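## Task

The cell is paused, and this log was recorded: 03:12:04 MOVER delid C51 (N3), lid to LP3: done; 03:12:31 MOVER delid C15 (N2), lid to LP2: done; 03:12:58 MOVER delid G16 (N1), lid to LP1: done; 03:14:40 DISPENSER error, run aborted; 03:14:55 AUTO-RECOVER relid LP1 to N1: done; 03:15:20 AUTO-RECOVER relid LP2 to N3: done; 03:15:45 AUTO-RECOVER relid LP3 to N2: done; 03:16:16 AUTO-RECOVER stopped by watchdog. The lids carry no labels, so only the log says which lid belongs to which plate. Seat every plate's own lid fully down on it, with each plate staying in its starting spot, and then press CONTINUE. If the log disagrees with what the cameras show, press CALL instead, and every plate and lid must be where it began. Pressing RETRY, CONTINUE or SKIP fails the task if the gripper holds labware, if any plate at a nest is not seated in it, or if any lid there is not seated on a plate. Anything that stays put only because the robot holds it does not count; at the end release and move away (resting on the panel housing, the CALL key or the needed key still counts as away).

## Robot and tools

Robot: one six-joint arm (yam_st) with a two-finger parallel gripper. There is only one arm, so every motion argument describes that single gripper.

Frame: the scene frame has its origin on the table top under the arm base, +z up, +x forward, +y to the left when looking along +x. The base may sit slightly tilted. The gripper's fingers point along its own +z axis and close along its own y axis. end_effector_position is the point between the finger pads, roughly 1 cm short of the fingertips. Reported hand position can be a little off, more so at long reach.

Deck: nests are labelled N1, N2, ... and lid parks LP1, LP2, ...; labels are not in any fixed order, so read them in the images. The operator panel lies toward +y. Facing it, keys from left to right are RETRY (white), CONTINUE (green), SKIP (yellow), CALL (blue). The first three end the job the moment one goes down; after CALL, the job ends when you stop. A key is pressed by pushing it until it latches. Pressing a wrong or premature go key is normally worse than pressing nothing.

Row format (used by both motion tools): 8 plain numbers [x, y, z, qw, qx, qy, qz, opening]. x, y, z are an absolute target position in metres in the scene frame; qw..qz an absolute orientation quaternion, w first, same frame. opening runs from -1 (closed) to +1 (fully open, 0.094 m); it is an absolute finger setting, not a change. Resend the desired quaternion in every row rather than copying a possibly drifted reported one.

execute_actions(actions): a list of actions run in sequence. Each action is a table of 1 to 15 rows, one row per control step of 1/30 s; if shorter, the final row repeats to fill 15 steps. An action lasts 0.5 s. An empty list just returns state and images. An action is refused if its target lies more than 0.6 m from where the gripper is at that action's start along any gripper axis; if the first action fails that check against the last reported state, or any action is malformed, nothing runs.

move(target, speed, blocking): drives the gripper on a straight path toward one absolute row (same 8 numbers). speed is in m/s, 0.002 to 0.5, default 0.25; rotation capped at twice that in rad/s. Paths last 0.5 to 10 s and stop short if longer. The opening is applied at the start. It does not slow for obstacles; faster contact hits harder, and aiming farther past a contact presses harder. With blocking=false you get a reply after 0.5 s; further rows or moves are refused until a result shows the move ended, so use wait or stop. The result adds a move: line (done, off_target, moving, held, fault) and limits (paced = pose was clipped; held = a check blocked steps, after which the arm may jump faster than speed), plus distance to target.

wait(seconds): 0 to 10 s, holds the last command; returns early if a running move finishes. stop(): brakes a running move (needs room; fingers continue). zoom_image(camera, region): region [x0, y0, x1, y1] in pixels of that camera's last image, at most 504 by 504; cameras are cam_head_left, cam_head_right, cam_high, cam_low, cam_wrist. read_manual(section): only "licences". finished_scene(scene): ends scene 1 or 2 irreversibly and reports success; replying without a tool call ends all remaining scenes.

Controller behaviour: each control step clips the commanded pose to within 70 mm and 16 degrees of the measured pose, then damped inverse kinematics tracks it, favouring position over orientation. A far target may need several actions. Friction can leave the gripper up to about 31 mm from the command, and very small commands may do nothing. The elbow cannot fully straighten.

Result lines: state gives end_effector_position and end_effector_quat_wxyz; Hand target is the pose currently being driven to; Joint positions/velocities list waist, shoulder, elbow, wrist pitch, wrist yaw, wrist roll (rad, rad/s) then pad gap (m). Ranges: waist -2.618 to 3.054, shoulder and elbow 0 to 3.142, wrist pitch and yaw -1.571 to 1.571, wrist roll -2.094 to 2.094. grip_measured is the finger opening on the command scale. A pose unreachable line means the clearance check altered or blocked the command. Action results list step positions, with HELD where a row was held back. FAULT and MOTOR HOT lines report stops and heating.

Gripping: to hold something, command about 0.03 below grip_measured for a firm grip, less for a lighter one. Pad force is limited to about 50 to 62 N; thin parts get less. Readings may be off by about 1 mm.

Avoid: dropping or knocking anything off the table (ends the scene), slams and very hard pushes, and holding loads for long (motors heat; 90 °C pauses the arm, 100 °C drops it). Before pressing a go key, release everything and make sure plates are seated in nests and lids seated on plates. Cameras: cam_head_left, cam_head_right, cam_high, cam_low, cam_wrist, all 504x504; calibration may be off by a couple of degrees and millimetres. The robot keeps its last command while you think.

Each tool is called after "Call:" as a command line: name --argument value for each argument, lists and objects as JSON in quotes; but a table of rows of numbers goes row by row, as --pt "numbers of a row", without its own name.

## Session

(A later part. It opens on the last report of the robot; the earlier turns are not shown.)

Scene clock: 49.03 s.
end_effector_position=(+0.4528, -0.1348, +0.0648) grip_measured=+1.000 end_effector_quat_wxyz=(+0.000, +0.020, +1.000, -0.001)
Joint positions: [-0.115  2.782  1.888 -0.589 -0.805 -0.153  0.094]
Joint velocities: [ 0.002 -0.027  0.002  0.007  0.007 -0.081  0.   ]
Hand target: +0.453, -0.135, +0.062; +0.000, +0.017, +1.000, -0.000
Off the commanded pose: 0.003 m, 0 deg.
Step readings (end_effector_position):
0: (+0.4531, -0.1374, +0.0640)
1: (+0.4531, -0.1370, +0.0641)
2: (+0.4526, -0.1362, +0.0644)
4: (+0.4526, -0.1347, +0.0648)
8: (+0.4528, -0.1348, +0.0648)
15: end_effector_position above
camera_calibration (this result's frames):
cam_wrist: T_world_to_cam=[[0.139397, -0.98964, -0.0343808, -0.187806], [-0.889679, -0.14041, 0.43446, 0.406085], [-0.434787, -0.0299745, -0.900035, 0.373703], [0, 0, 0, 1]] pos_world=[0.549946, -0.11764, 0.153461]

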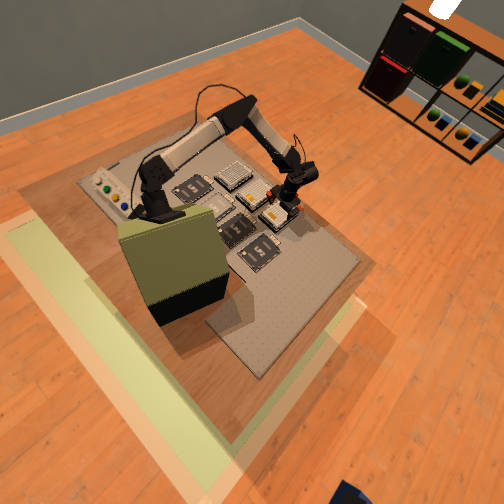

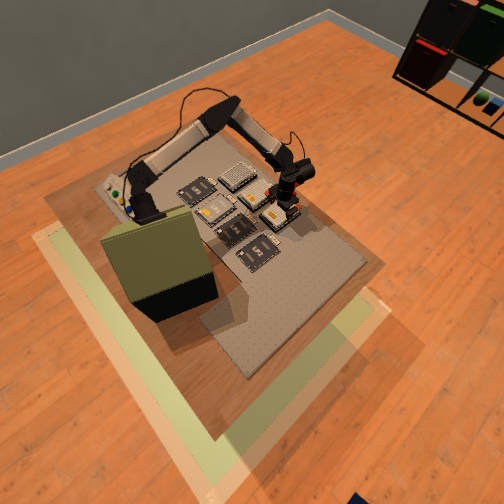

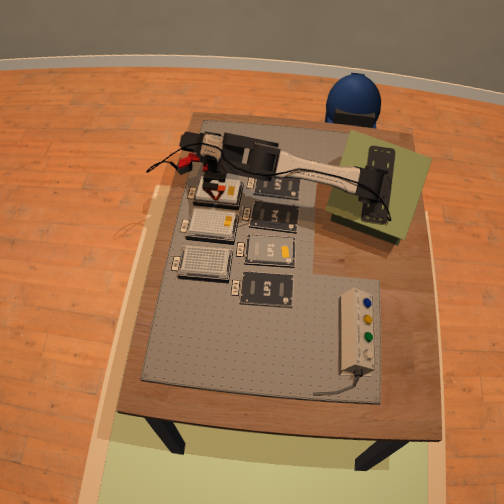

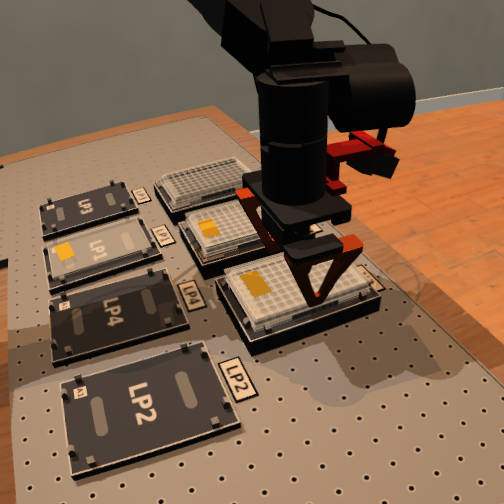

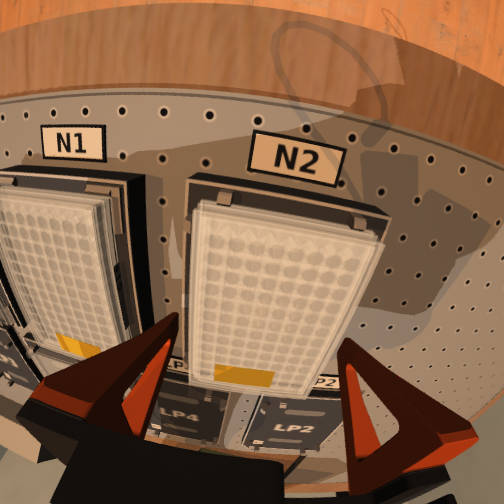

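Call:
execute_actions --actions '[[[0.4531,-0.1354,0.05,0,0.017,1,0,1],[0.4531,-0.1354,0.05,0,0.017,1,0,1],[0.4531,-0.1354,0.05,0,0.017,1,0,1],[0.4531,-0.1354,0.0615,0,0.017,1,0,1]]]'

Scene clock: 51.23 s.
end_effector_position=(+0.4538, -0.1352, +0.0631) grip_measured=+1.000 end_effector_quat_wxyz=(+0.002, +0.019, +1.000, -0.001)
Joint positions: [-0.113  2.785  1.888 -0.578 -0.805 -0.149  0.094]
Joint velocities: [ 0.007  0.012 -0.002 -0.022 -0.051 -0.022  0.   ]
Hand target: +0.453, -0.135, +0.062; +0.000, +0.017, +1.000, -0.000
Off the commanded pose: 0.002 m, 0 deg.
Step readings (end_effector_position):
0: (+0.4528, -0.1348, +0.0648)
1: (+0.4531, -0.1348, +0.0645)
2: (+0.4536, -0.1350, +0.0639)
4: (+0.4539, -0.1352, +0.0631)
8: (+0.4538, -0.1352, +0.0631)
15: end_effector_position above
camera_calibration (this result's frames):
cam_wrist: T_world_to_cam=[[0.142563, -0.989228, -0.0332154, -0.189826], [-0.891033, -0.142879, 0.430866, 0.408153], [-0.43097, -0.0318294, -0.901805, 0.370708], [0, 0, 0, 1]] pos_world=[0.550505, -0.117665, 0.152142]

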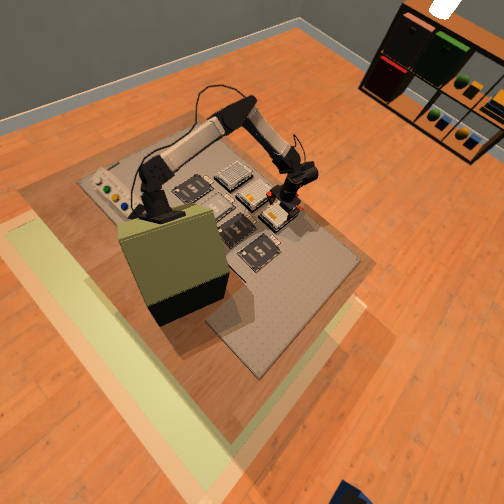

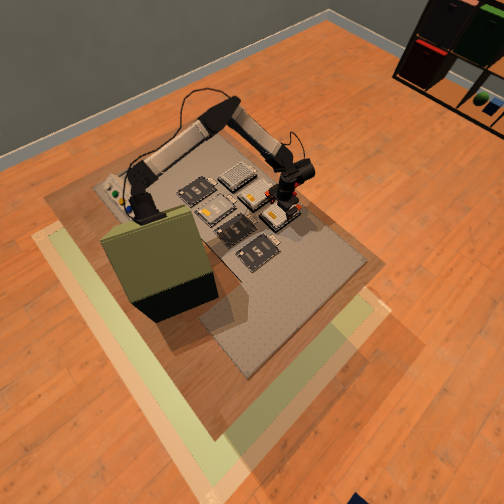

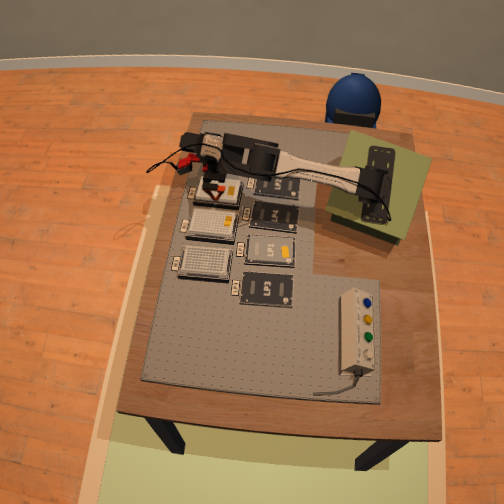

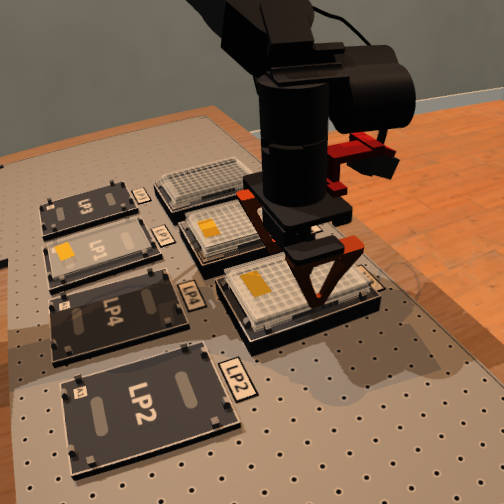

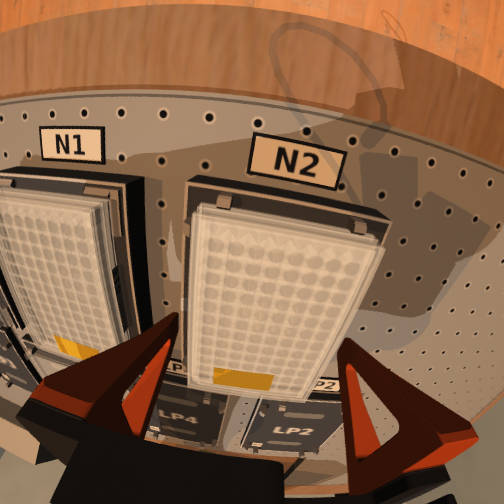

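One more small descent, then check.

Call:
execute_actions --actions '[[[0.451,-0.133,0.048,0,0.017,1,0,1],[0.451,-0.133,0.048,0,0.017,1,0,1],[0.4531,-0.1354,0.0615,0,0.017,1,0,1]]]'

Call:
zoom_image --camera "cam_wrist" --region '[100,260,420,480]'

Scene clock: 52.00 s.
end_effector_position=(+0.4553, -0.1345, +0.0622) grip_measured=+1.000 end_effector_quat_wxyz=(+0.004, +0.015, +1.000, -0.001)
Joint positions: [-0.11   2.785  1.888 -0.569 -0.805 -0.149  0.094]
Joint velocities: [ 0.002  0.002 -0.002 -0.022 -0.095  0.022  0.   ]
Hand target: +0.453, -0.135, +0.061; +0.000, +0.017, +1.000, -0.000
Off the commanded pose: 0.003 m, 1 deg.
Step readings (end_effector_position):
0: (+0.4538, -0.1352, +0.0631)
1: (+0.4543, -0.1348, +0.0627)
2: (+0.4552, -0.1346, +0.0623)
4: (+0.4553, -0.1345, +0.0622)
8: (+0.4553, -0.1345, +0.0622)
15: end_effector_position above
camera_calibration (this result's frames):
cam_wrist: T_world_to_cam=[[0.150779, -0.988047, -0.0320726, -0.193072], [-0.891606, -0.149931, 0.42727, 0.409524], [-0.426971, -0.035827, -0.903555, 0.368316], [0, 0, 0, 1]] pos_world=[0.551506, -0.116169, 0.151624]

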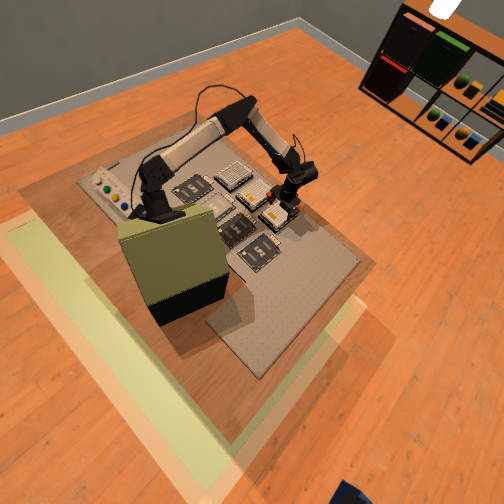

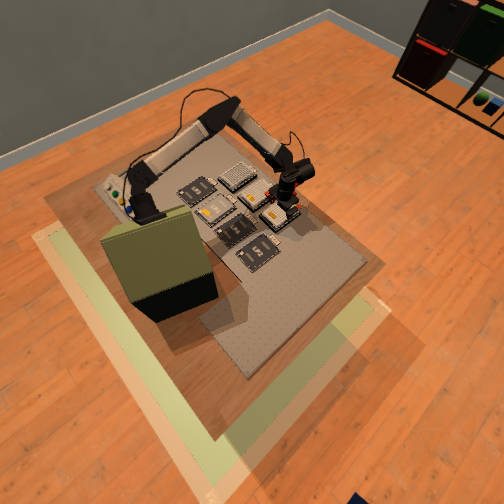

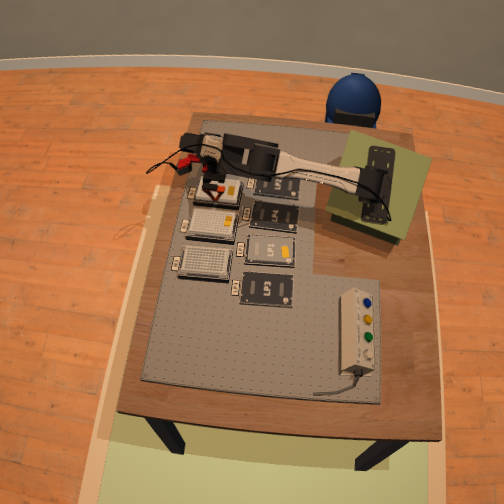

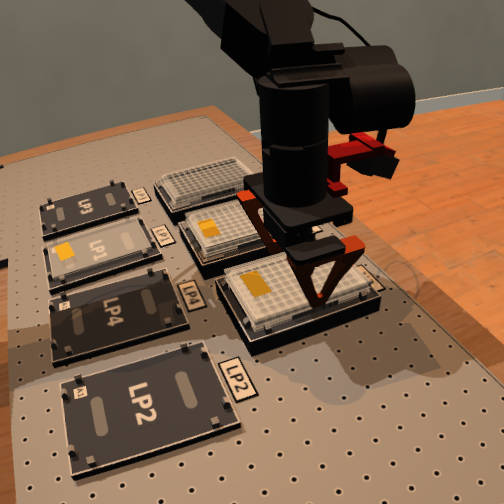

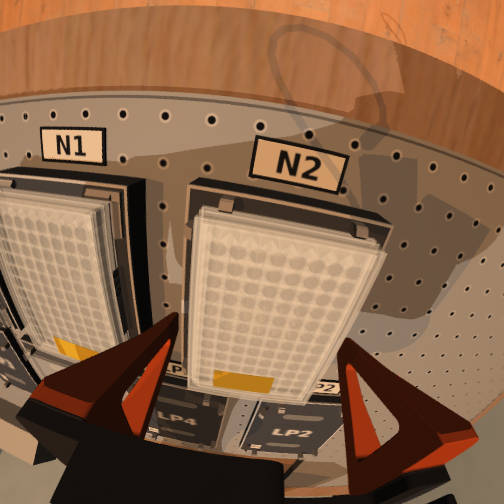

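Region (100, 260, 420, 480) of cam_wrist's 504x504 image, scaled by 1.575, with more detail than that image has; it fills the top 346 rows of this view, and the rest is white.

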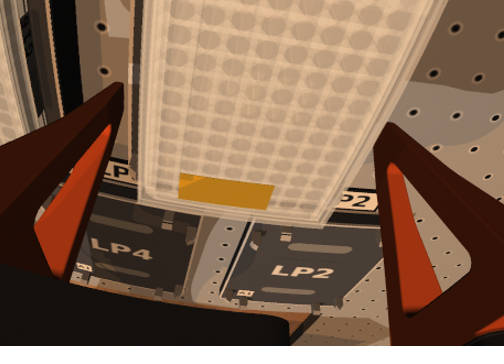

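Call:
execute_actions --actions '[[[0.4545,-0.1348,0.0618,0.002,0.016,1,0,0.9],[0.4545,-0.1348,0.0618,0.002,0.016,1,0,0.9],[0.4545,-0.1348,0.0618,0.002,0.016,1,0,0.85],[0.4545,-0.1348,0.0618,0.002,0.016,1,0,0.85],[0.4545,-0.1348,0.0618,0.002,0.016,1,0,0.82],[0.4545,-0.1348,0.0618,0.002,0.016,1,0,0.82],[0.4545,-0.1348,0.0618,0.002,0.016,1,0,0.80],[0.4545,-0.1348,0.0618,0.002,0.016,1,0,0.80],[0.4545,-0.1348,0.0618,0.002,0.016,1,0,0.78],[0.4545,-0.1348,0.0618,0.002,0.016,1,0,0.78],[0.4545,-0.1348,0.0618,0.002,0.016,1,0,0.76],[0.4545,-0.1348,0.0618,0.002,0.016,1,0,0.76],[0.4545,-0.1348,0.0618,0.002,0.016,1,0,0.74]]]'

Scene clock: 52.93 s.
end_effector_position=(+0.4552, -0.1351, +0.0622) grip_measured=+0.774 end_effector_quat_wxyz=(+0.004, +0.014, +1.000, -0.003)
Joint positions: [-0.11   2.785  1.888 -0.569 -0.802 -0.149  0.083]
Joint velocities: [-0.007 -0.007  0.002 -0.022 -0.051 -0.037  0.   ]
Hand target: +0.454, -0.135, +0.062; +0.002, +0.016, +1.000, +0.000
Off the commanded pose: 0.001 m, 0 deg.
Step readings (end_effector_position):
0: (+0.4553, -0.1345, +0.0622)
1: (+0.4553, -0.1345, +0.0622)
2: (+0.4553, -0.1345, +0.0622)
4: (+0.4553, -0.1345, +0.0622)
8: (+0.4552, -0.1351, +0.0622)
15: end_effector_position above
camera_calibration (this result's frames):
cam_wrist: T_world_to_cam=[[0.151107, -0.988097, -0.0288229, -0.193989], [-0.891293, -0.148797, 0.428318, 0.409289], [-0.427509, -0.039032, -0.903168, 0.36804], [0, 0, 0, 1]] pos_world=[0.551449, -0.116413, 0.151505]

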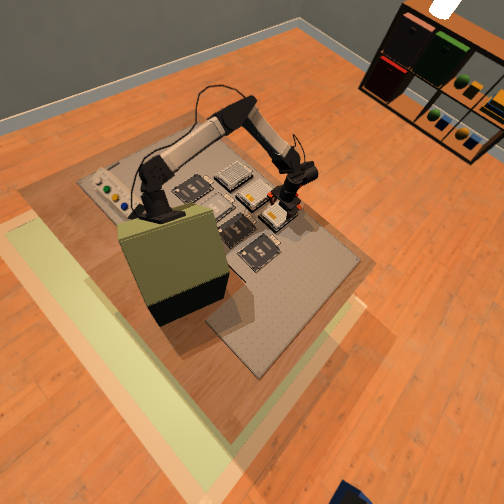

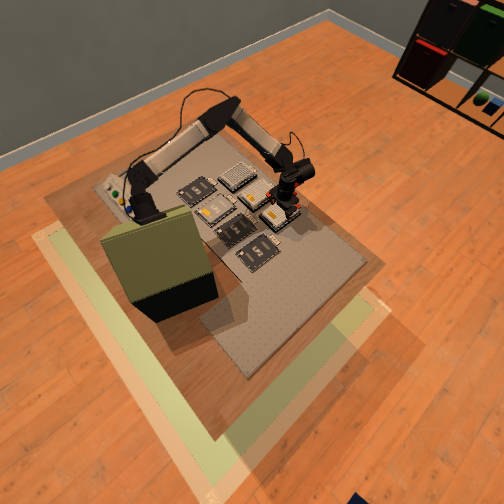

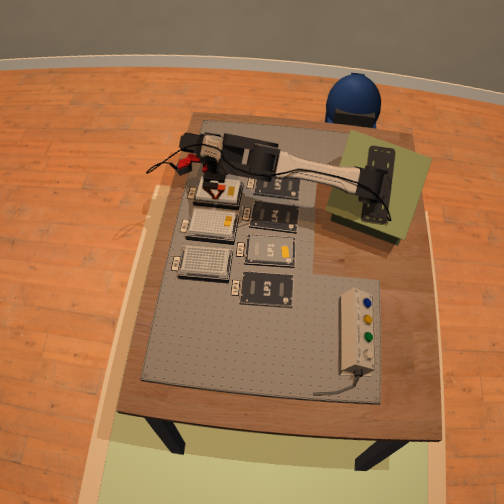

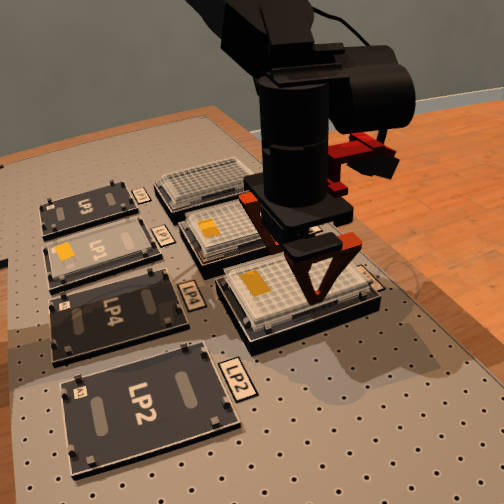

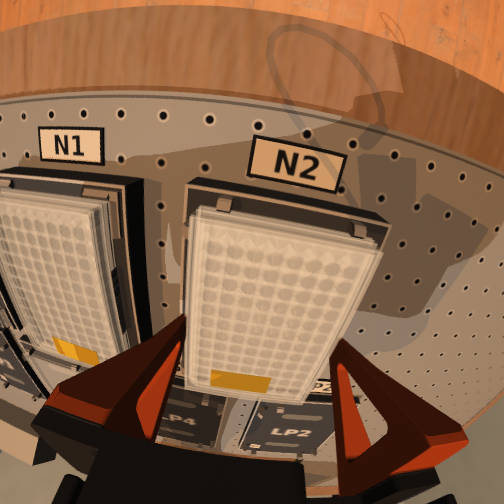

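Call:
move --target '[0.4545,-0.1348,0.115,0,0.016,1,0,0.74]' --speed 0.08

Scene clock: 54.33 s.
end_effector_position=(+0.4456, -0.1384, +0.1051) grip_measured=+0.774 end_effector_quat_wxyz=(-0.009, +0.022, +1.000, -0.001)
Joint positions: [-0.183  2.727  1.888 -0.74  -0.803 -0.266  0.083]
Joint velocities: [ 0.007 -0.022  0.002 -0.007 -0.022 -0.007  0.001]
Hand target: +0.454, -0.135, +0.115; -0.000, +0.016, +1.000, -0.000
Off the commanded pose: 0.014 m, 1 deg.
move: off_target
camera_calibration (this result's frames):
cam_wrist: T_world_to_cam=[[0.135394, -0.990115, -0.036622, -0.186998], [-0.882269, -0.137301, 0.450278, 0.377121], [-0.450855, -0.0286543, -0.892137, 0.413221], [0, 0, 0, 1]] pos_world=[0.544343, -0.121529, 0.191992]

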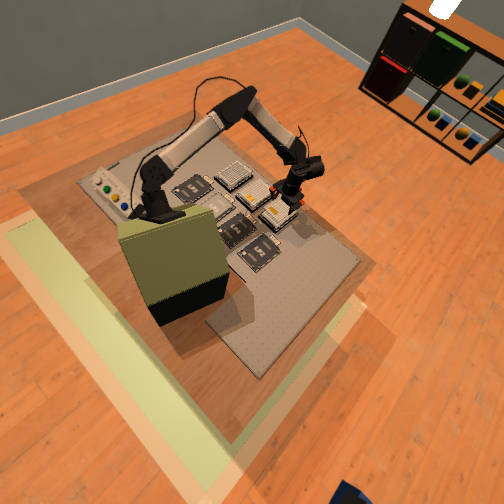

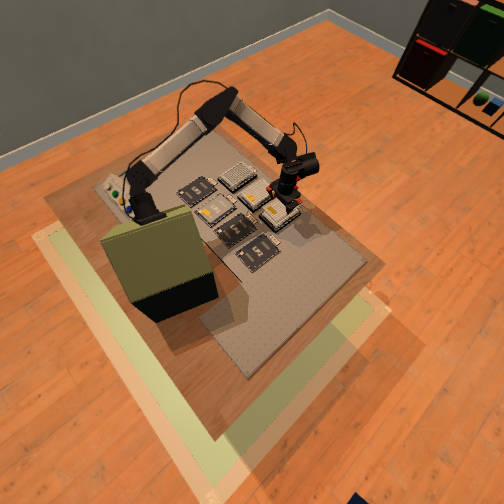

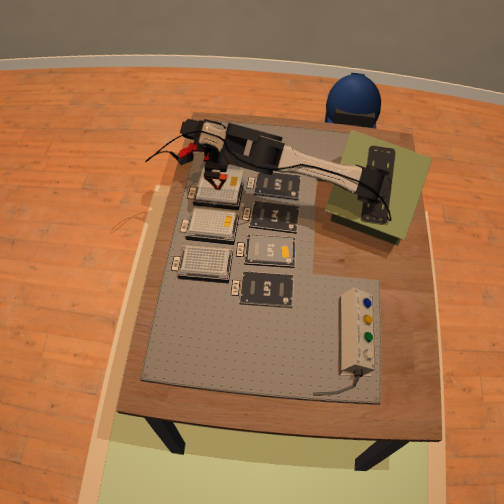

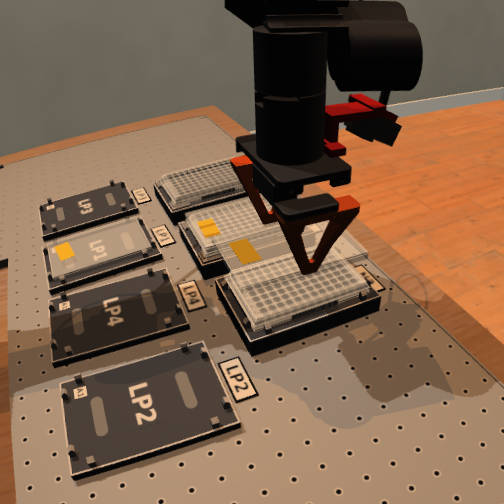

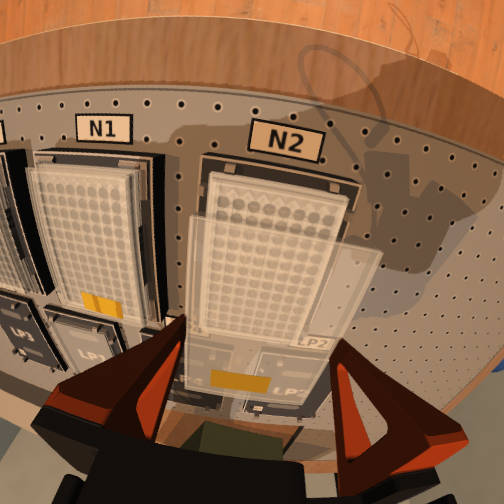

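Call:
move --target '[0.456,0.145,0.112,0,-0.014,1,0,0.74]' --speed 0.2

Scene clock: 56.80 s.
end_effector_position=(+0.4535, +0.1395, +0.1066) grip_measured=+0.774 end_effector_quat_wxyz=(-0.004, -0.013, +1.000, +0.002)
Joint positions: [ 0.253  2.134  1.604 -0.62  -0.716  0.266  0.083]
Joint velocities: [-0.002 -0.002  0.007 -0.007  0.037 -0.051  0.   ]
Hand target: +0.458, +0.145, +0.112; +0.001, -0.014, +1.000, -0.001
Off the commanded pose: 0.008 m, 1 deg.
move: done
camera_calibration (this result's frames):
cam_wrist: T_world_to_cam=[[0.204232, -0.978053, -0.0412523, 0.0546736], [-0.874795, -0.201258, 0.440714, 0.428073], [-0.439344, -0.0539205, -0.896699, 0.424933], [0, 0, 0, 1]] pos_world=[0.550002, 0.16254, 0.194635]

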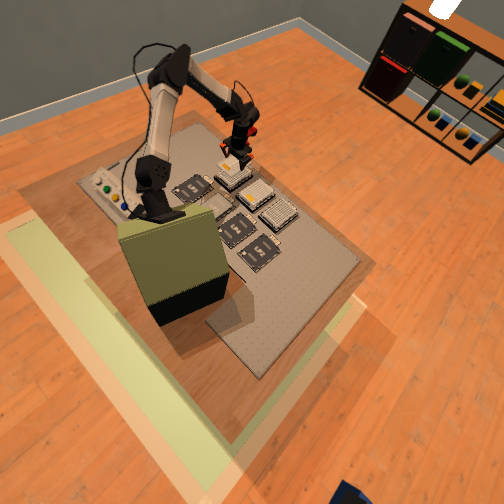

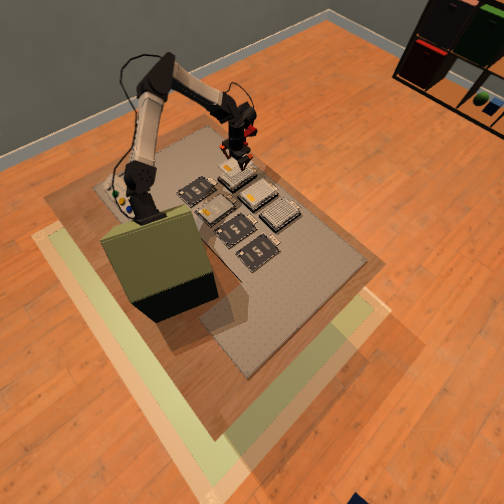

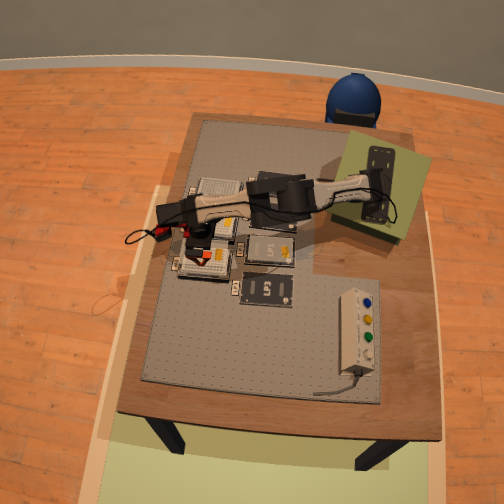

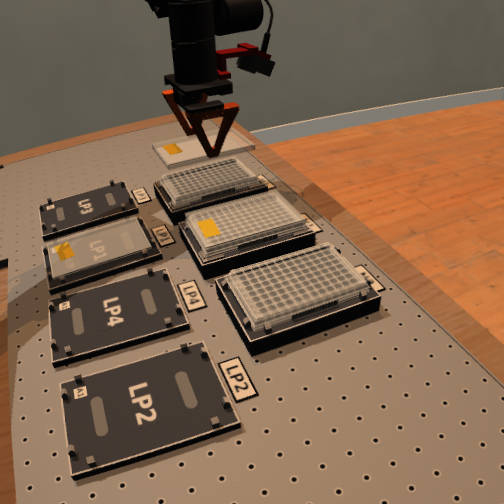

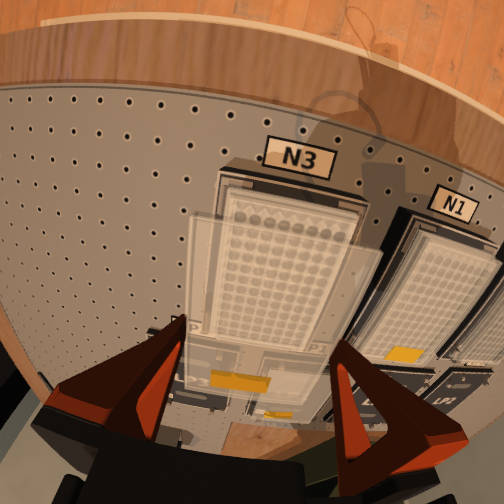

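Call:
move --target '[0.450,0.128,0.074,0,-0.014,1,0,0.74]' --speed 0.06

Scene clock: 58.10 s.
end_effector_position=(+0.4586, +0.1337, +0.0841) grip_measured=+0.774 end_effector_quat_wxyz=(+0.009, -0.020, +1.000, +0.004)
Joint positions: [ 0.275  2.176  1.581 -0.502 -0.703  0.302  0.083]
Joint velocities: [-0.002  0.027  0.017 -0.022  0.007 -0.037  0.001]
Hand target: +0.450, +0.128, +0.074; -0.000, -0.014, +1.000, -0.000
Off the commanded pose: 0.014 m, 1 deg.
move: off_target
camera_calibration (this result's frames):
cam_wrist: T_world_to_cam=[[0.218829, -0.97492, -0.0405554, 0.0398856], [-0.883364, -0.215591, 0.416159, 0.449189], [-0.414465, -0.0552426, -0.908387, 0.396445], [0, 0, 0, 1]] pos_world=[0.552382, 0.157627, 0.17481]

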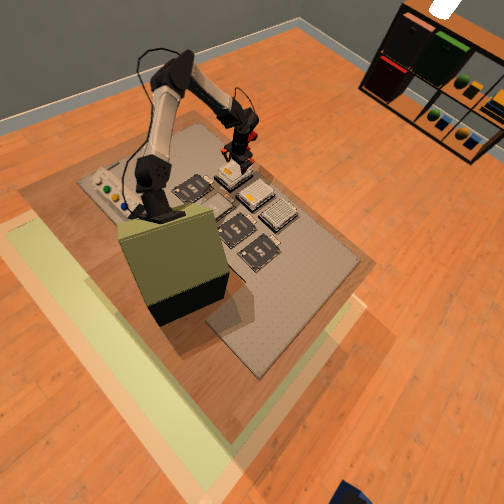

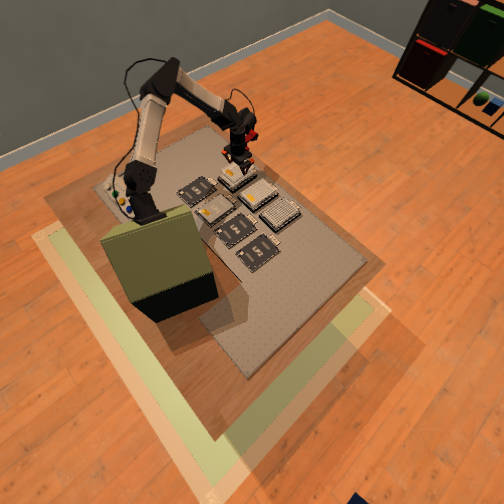

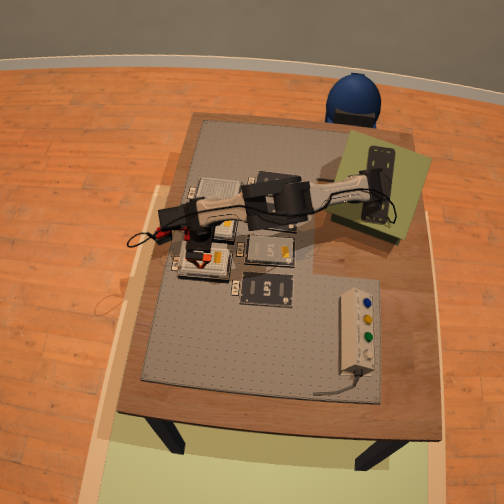

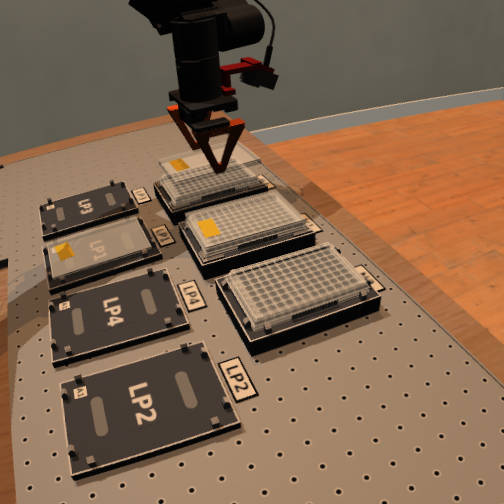

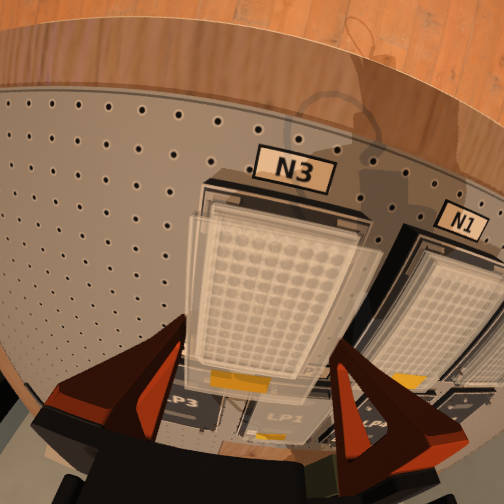

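Call:
execute_actions --actions '[[[0.438,0.133,0.066,0,-0.014,1,0,0.74],[0.438,0.133,0.066,0,-0.014,1,0,0.74],[0.438,0.133,0.066,0,-0.014,1,0,0.74],[0.438,0.133,0.066,0,-0.014,1,0,0.74],[0.4523,0.133,0.073,0,-0.014,1,0,0.74]]]'

Scene clock: 58.93 s.
end_effector_position=(+0.4478, +0.1336, +0.0733) grip_measured=+0.774 end_effector_quat_wxyz=(-0.001, -0.015, +1.000, +0.002)
Joint positions: [ 0.296  2.179  1.55  -0.48  -0.696  0.319  0.083]
Joint velocities: [-0.017 -0.012  0.012 -0.037  0.051 -0.066  0.   ]
Hand target: +0.452, +0.133, +0.073; +0.000, -0.014, +1.000, +0.000
Off the commanded pose: 0.005 m, 0 deg.
Step readings (end_effector_position):
0: (+0.4589, +0.1338, +0.0841)
1: (+0.4581, +0.1333, +0.0828)
2: (+0.4557, +0.1326, +0.0809)
4: (+0.4478, +0.1313, +0.0752)
8: (+0.4423, +0.1296, +0.0710)
15: end_effector_position above
camera_calibration (this result's frames):
cam_wrist: T_world_to_cam=[[0.209249, -0.977044, -0.039998, 0.0462503], [-0.876758, -0.20557, 0.434783, 0.438476], [-0.433025, -0.0559093, -0.899646, 0.389849], [0, 0, 0, 1]] pos_world=[0.543574, 0.157122, 0.161934]

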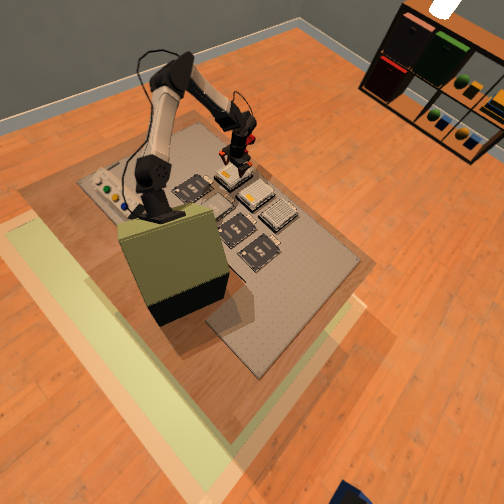

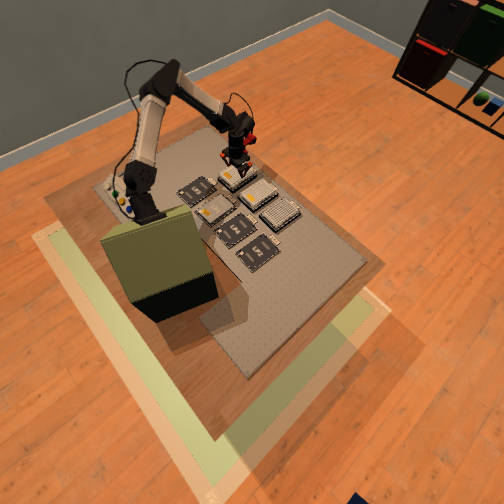

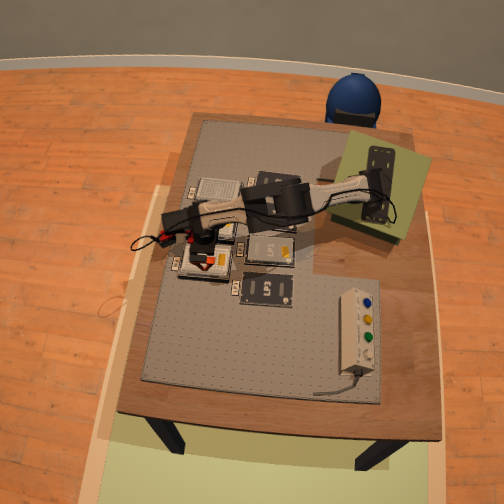

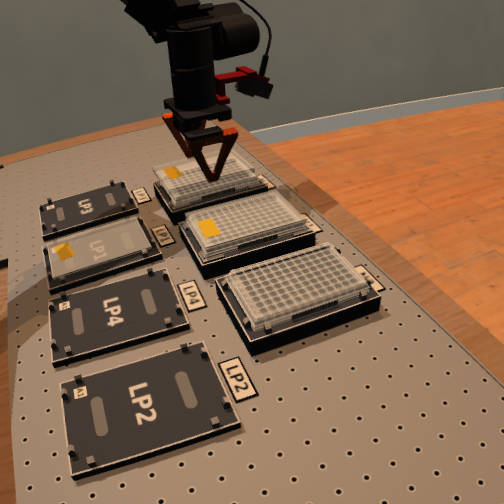

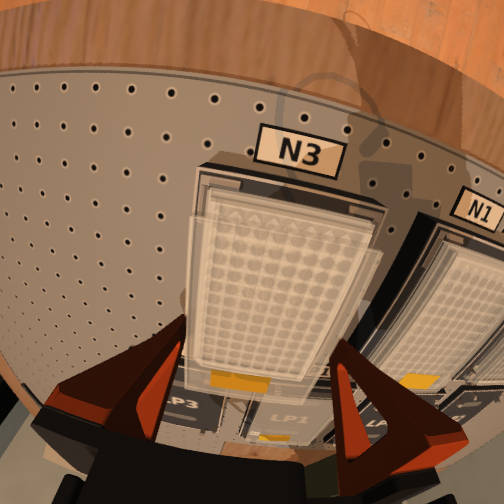

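Call:
execute_actions --actions '[[[0.465,0.133,0.075,0,-0.014,1,0,0.74],[0.465,0.133,0.075,0,-0.014,1,0,0.74],[0.4523,0.133,0.073,0,-0.014,1,0,0.74]]]'

Scene clock: 59.67 s.
end_effector_position=(+0.4551, +0.1358, +0.0728) grip_measured=+0.774 end_effector_quat_wxyz=(+0.003, -0.018, +1.000, +0.003)
Joint positions: [ 0.296  2.196  1.587 -0.491 -0.695  0.318  0.083]
Joint velocities: [-0.007 -0.007 -0.012  0.051 -0.007  0.022  0.002]
Hand target: +0.452, +0.133, +0.073; +0.000, -0.014, +1.000, +0.000
Off the commanded pose: 0.004 m, 1 deg.
Step readings (end_effector_position):
0: (+0.4479, +0.1337, +0.0733)
1: (+0.4486, +0.1340, +0.0733)
2: (+0.4520, +0.1349, +0.0729)
4: (+0.4551, +0.1358, +0.0728)
8: (+0.4551, +0.1358, +0.0728)
15: end_effector_position above
camera_calibration (this result's frames):
cam_wrist: T_world_to_cam=[[0.215469, -0.975671, -0.0404863, 0.0438697], [-0.878163, -0.211735, 0.428949, 0.447479], [-0.427086, -0.0568717, -0.902421, 0.390382], [0, 0, 0, 1]] pos_world=[0.550234, 0.159751, 0.162119]

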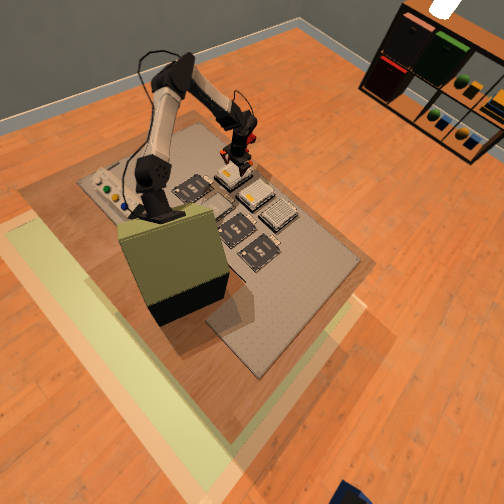

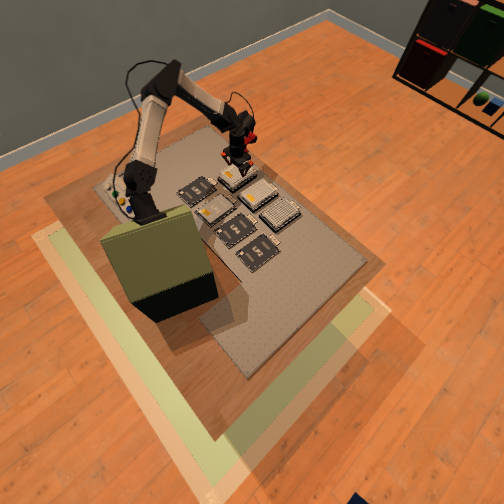

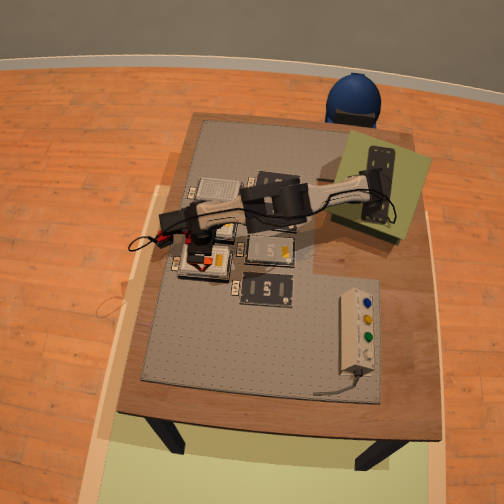

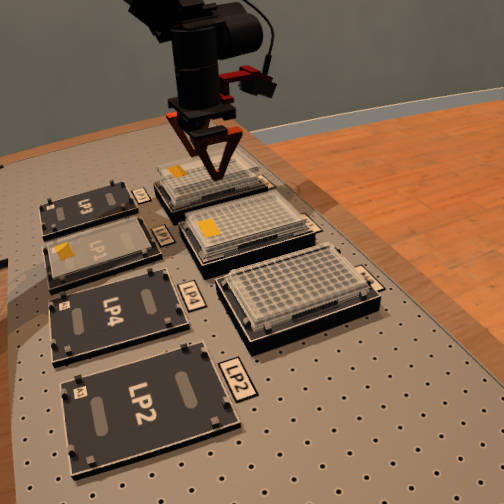

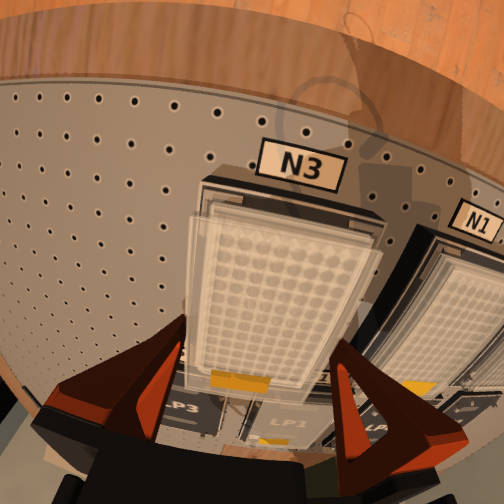

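Call:
execute_actions --actions '[[[0.443,0.127,0.073,0,-0.014,1,0,0.74],[0.443,0.127,0.073,0,-0.014,1,0,0.74],[0.4523,0.133,0.073,0,-0.014,1,0,0.74]]]'

Scene clock: 60.43 s.
end_effector_position=(+0.4502, +0.1333, +0.0720) grip_measured=+0.774 end_effector_quat_wxyz=(-0.001, -0.015, +1.000, +0.002)
Joint positions: [ 0.296  2.19   1.567 -0.487 -0.695  0.317  0.083]
Joint velocities: [ 0.007 -0.007 -0.002  0.007  0.095  0.051  0.001]
Hand target: +0.452, +0.133, +0.073; -0.000, -0.014, +1.000, +0.000
Off the commanded pose: 0.002 m, 0 deg.
Step readings (end_effector_position):
0: (+0.4551, +0.1358, +0.0728)
1: (+0.4545, +0.1352, +0.0724)
2: (+0.4523, +0.1342, +0.0722)
4: (+0.4503, +0.1333, +0.0720)
8: (+0.4502, +0.1333, +0.0720)
15: end_effector_position above
camera_calibration (this result's frames):
cam_wrist: T_world_to_cam=[[0.209377, -0.977038, -0.03946, 0.0453149], [-0.8763, -0.20539, 0.43579, 0.440759], [-0.433888, -0.0566657, -0.899183, 0.390209], [0, 0, 0, 1]] pos_world=[0.546056, 0.156913, 0.160579]

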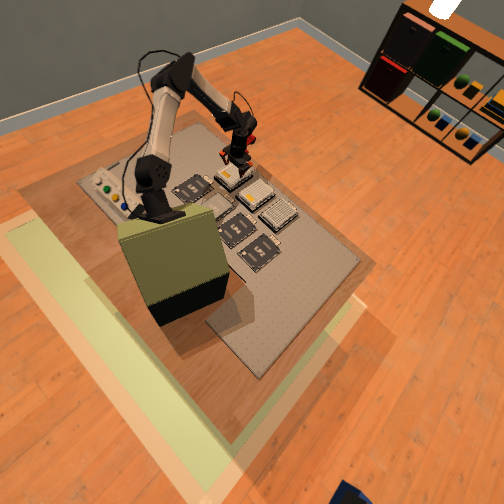

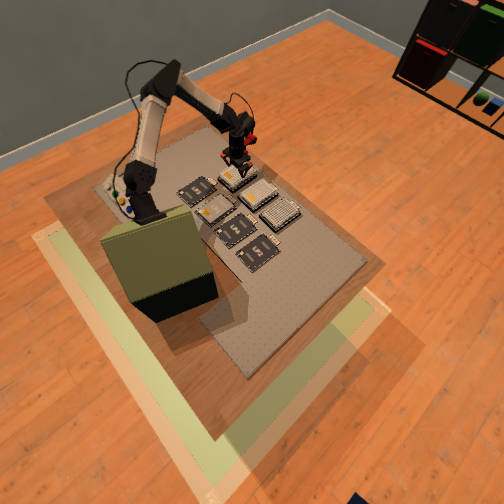

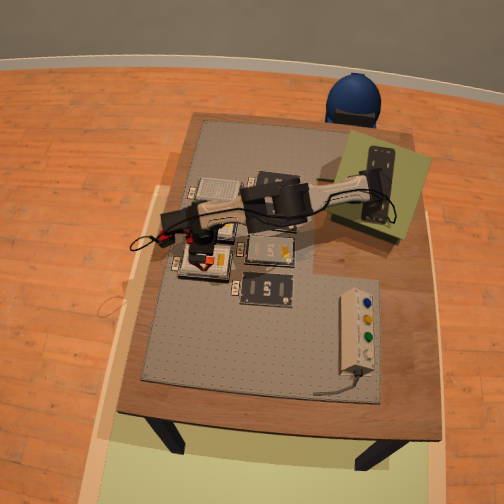

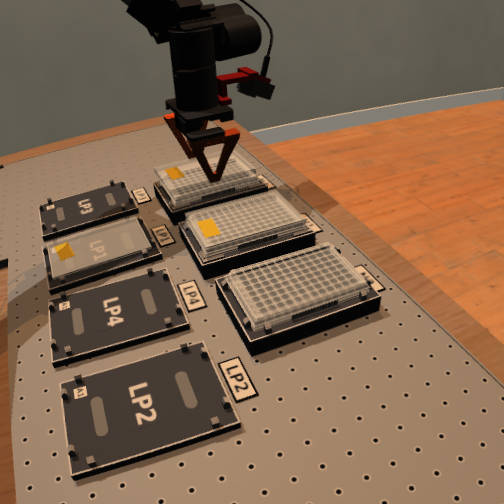

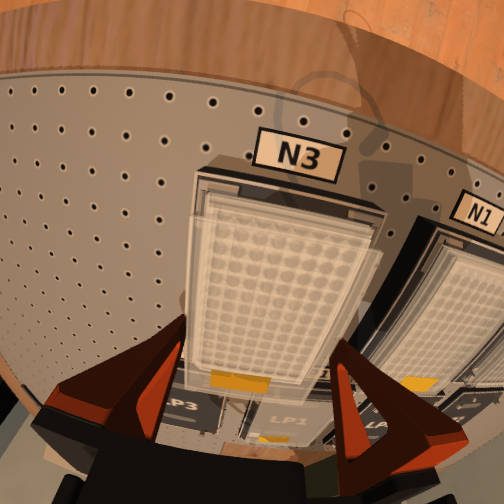

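Call:
zoom_image --camera "cam_wrist" --region '[160,150,420,330]'

Region (160, 150, 420, 330) of cam_wrist's 504x504 image, scaled by 1.938, with more detail than that image has; it fills the top 349 rows of this view, and the rest is white.

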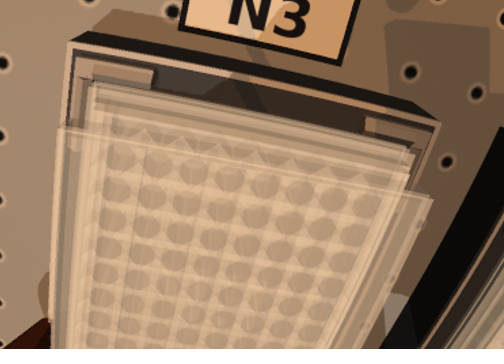

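Call:
execute_actions --actions '[[[0.456,0.133,0.058,0,-0.014,1,0,0.74],[0.456,0.133,0.058,0,-0.014,1,0,0.74],[0.4523,0.133,0.068,0,-0.014,1,0,0.74]]]'

Scene clock: 62.93 s.
end_effector_position=(+0.4513, +0.1316, +0.0699) grip_measured=+0.774 end_effector_quat_wxyz=(-0.001, -0.012, +1.000, +0.001)
Joint positions: [ 0.296  2.199  1.572 -0.483 -0.694  0.324  0.083]
Joint velocities: [-0.007 -0.007 -0.012  0.007 -0.022 -0.007 -0.   ]
Hand target: +0.452, +0.133, +0.068; +0.000, -0.014, +1.000, +0.000
Off the commanded pose: 0.003 m, 0 deg.
Step readings (end_effector_position):
0: (+0.4502, +0.1333, +0.0720)
1: (+0.4502, +0.1328, +0.0714)
2: (+0.4512, +0.1324, +0.0706)
4: (+0.4513, +0.1316, +0.0699)
8: (+0.4513, +0.1316, +0.0699)
15: end_effector_position above
camera_calibration (this result's frames):
cam_wrist: T_world_to_cam=[[0.203674, -0.978287, -0.0383611, 0.0460115], [-0.877771, -0.199821, 0.435418, 0.44229], [-0.433629, -0.0550113, -0.899411, 0.388362], [0, 0, 0, 1]] pos_world=[0.547263, 0.154756, 0.15848]

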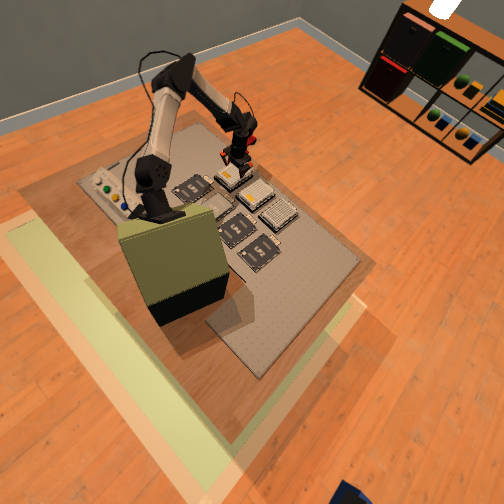

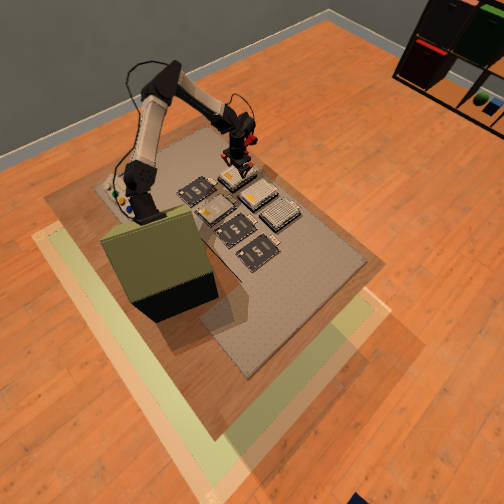

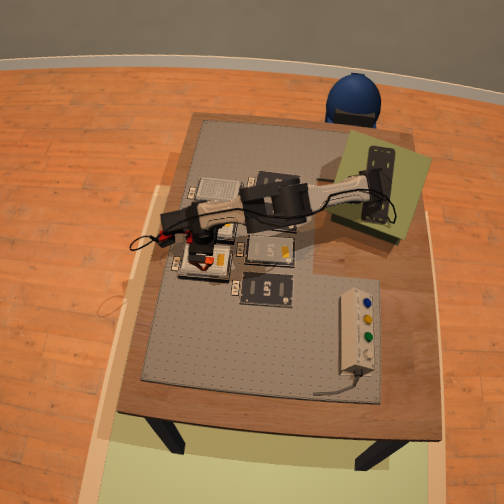

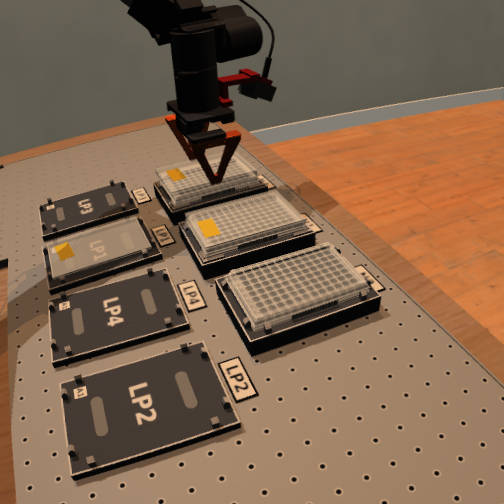

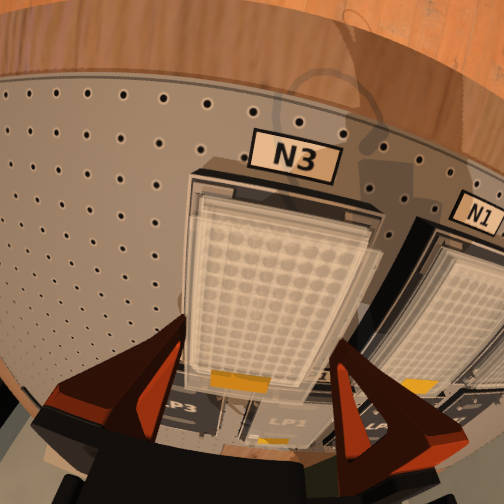

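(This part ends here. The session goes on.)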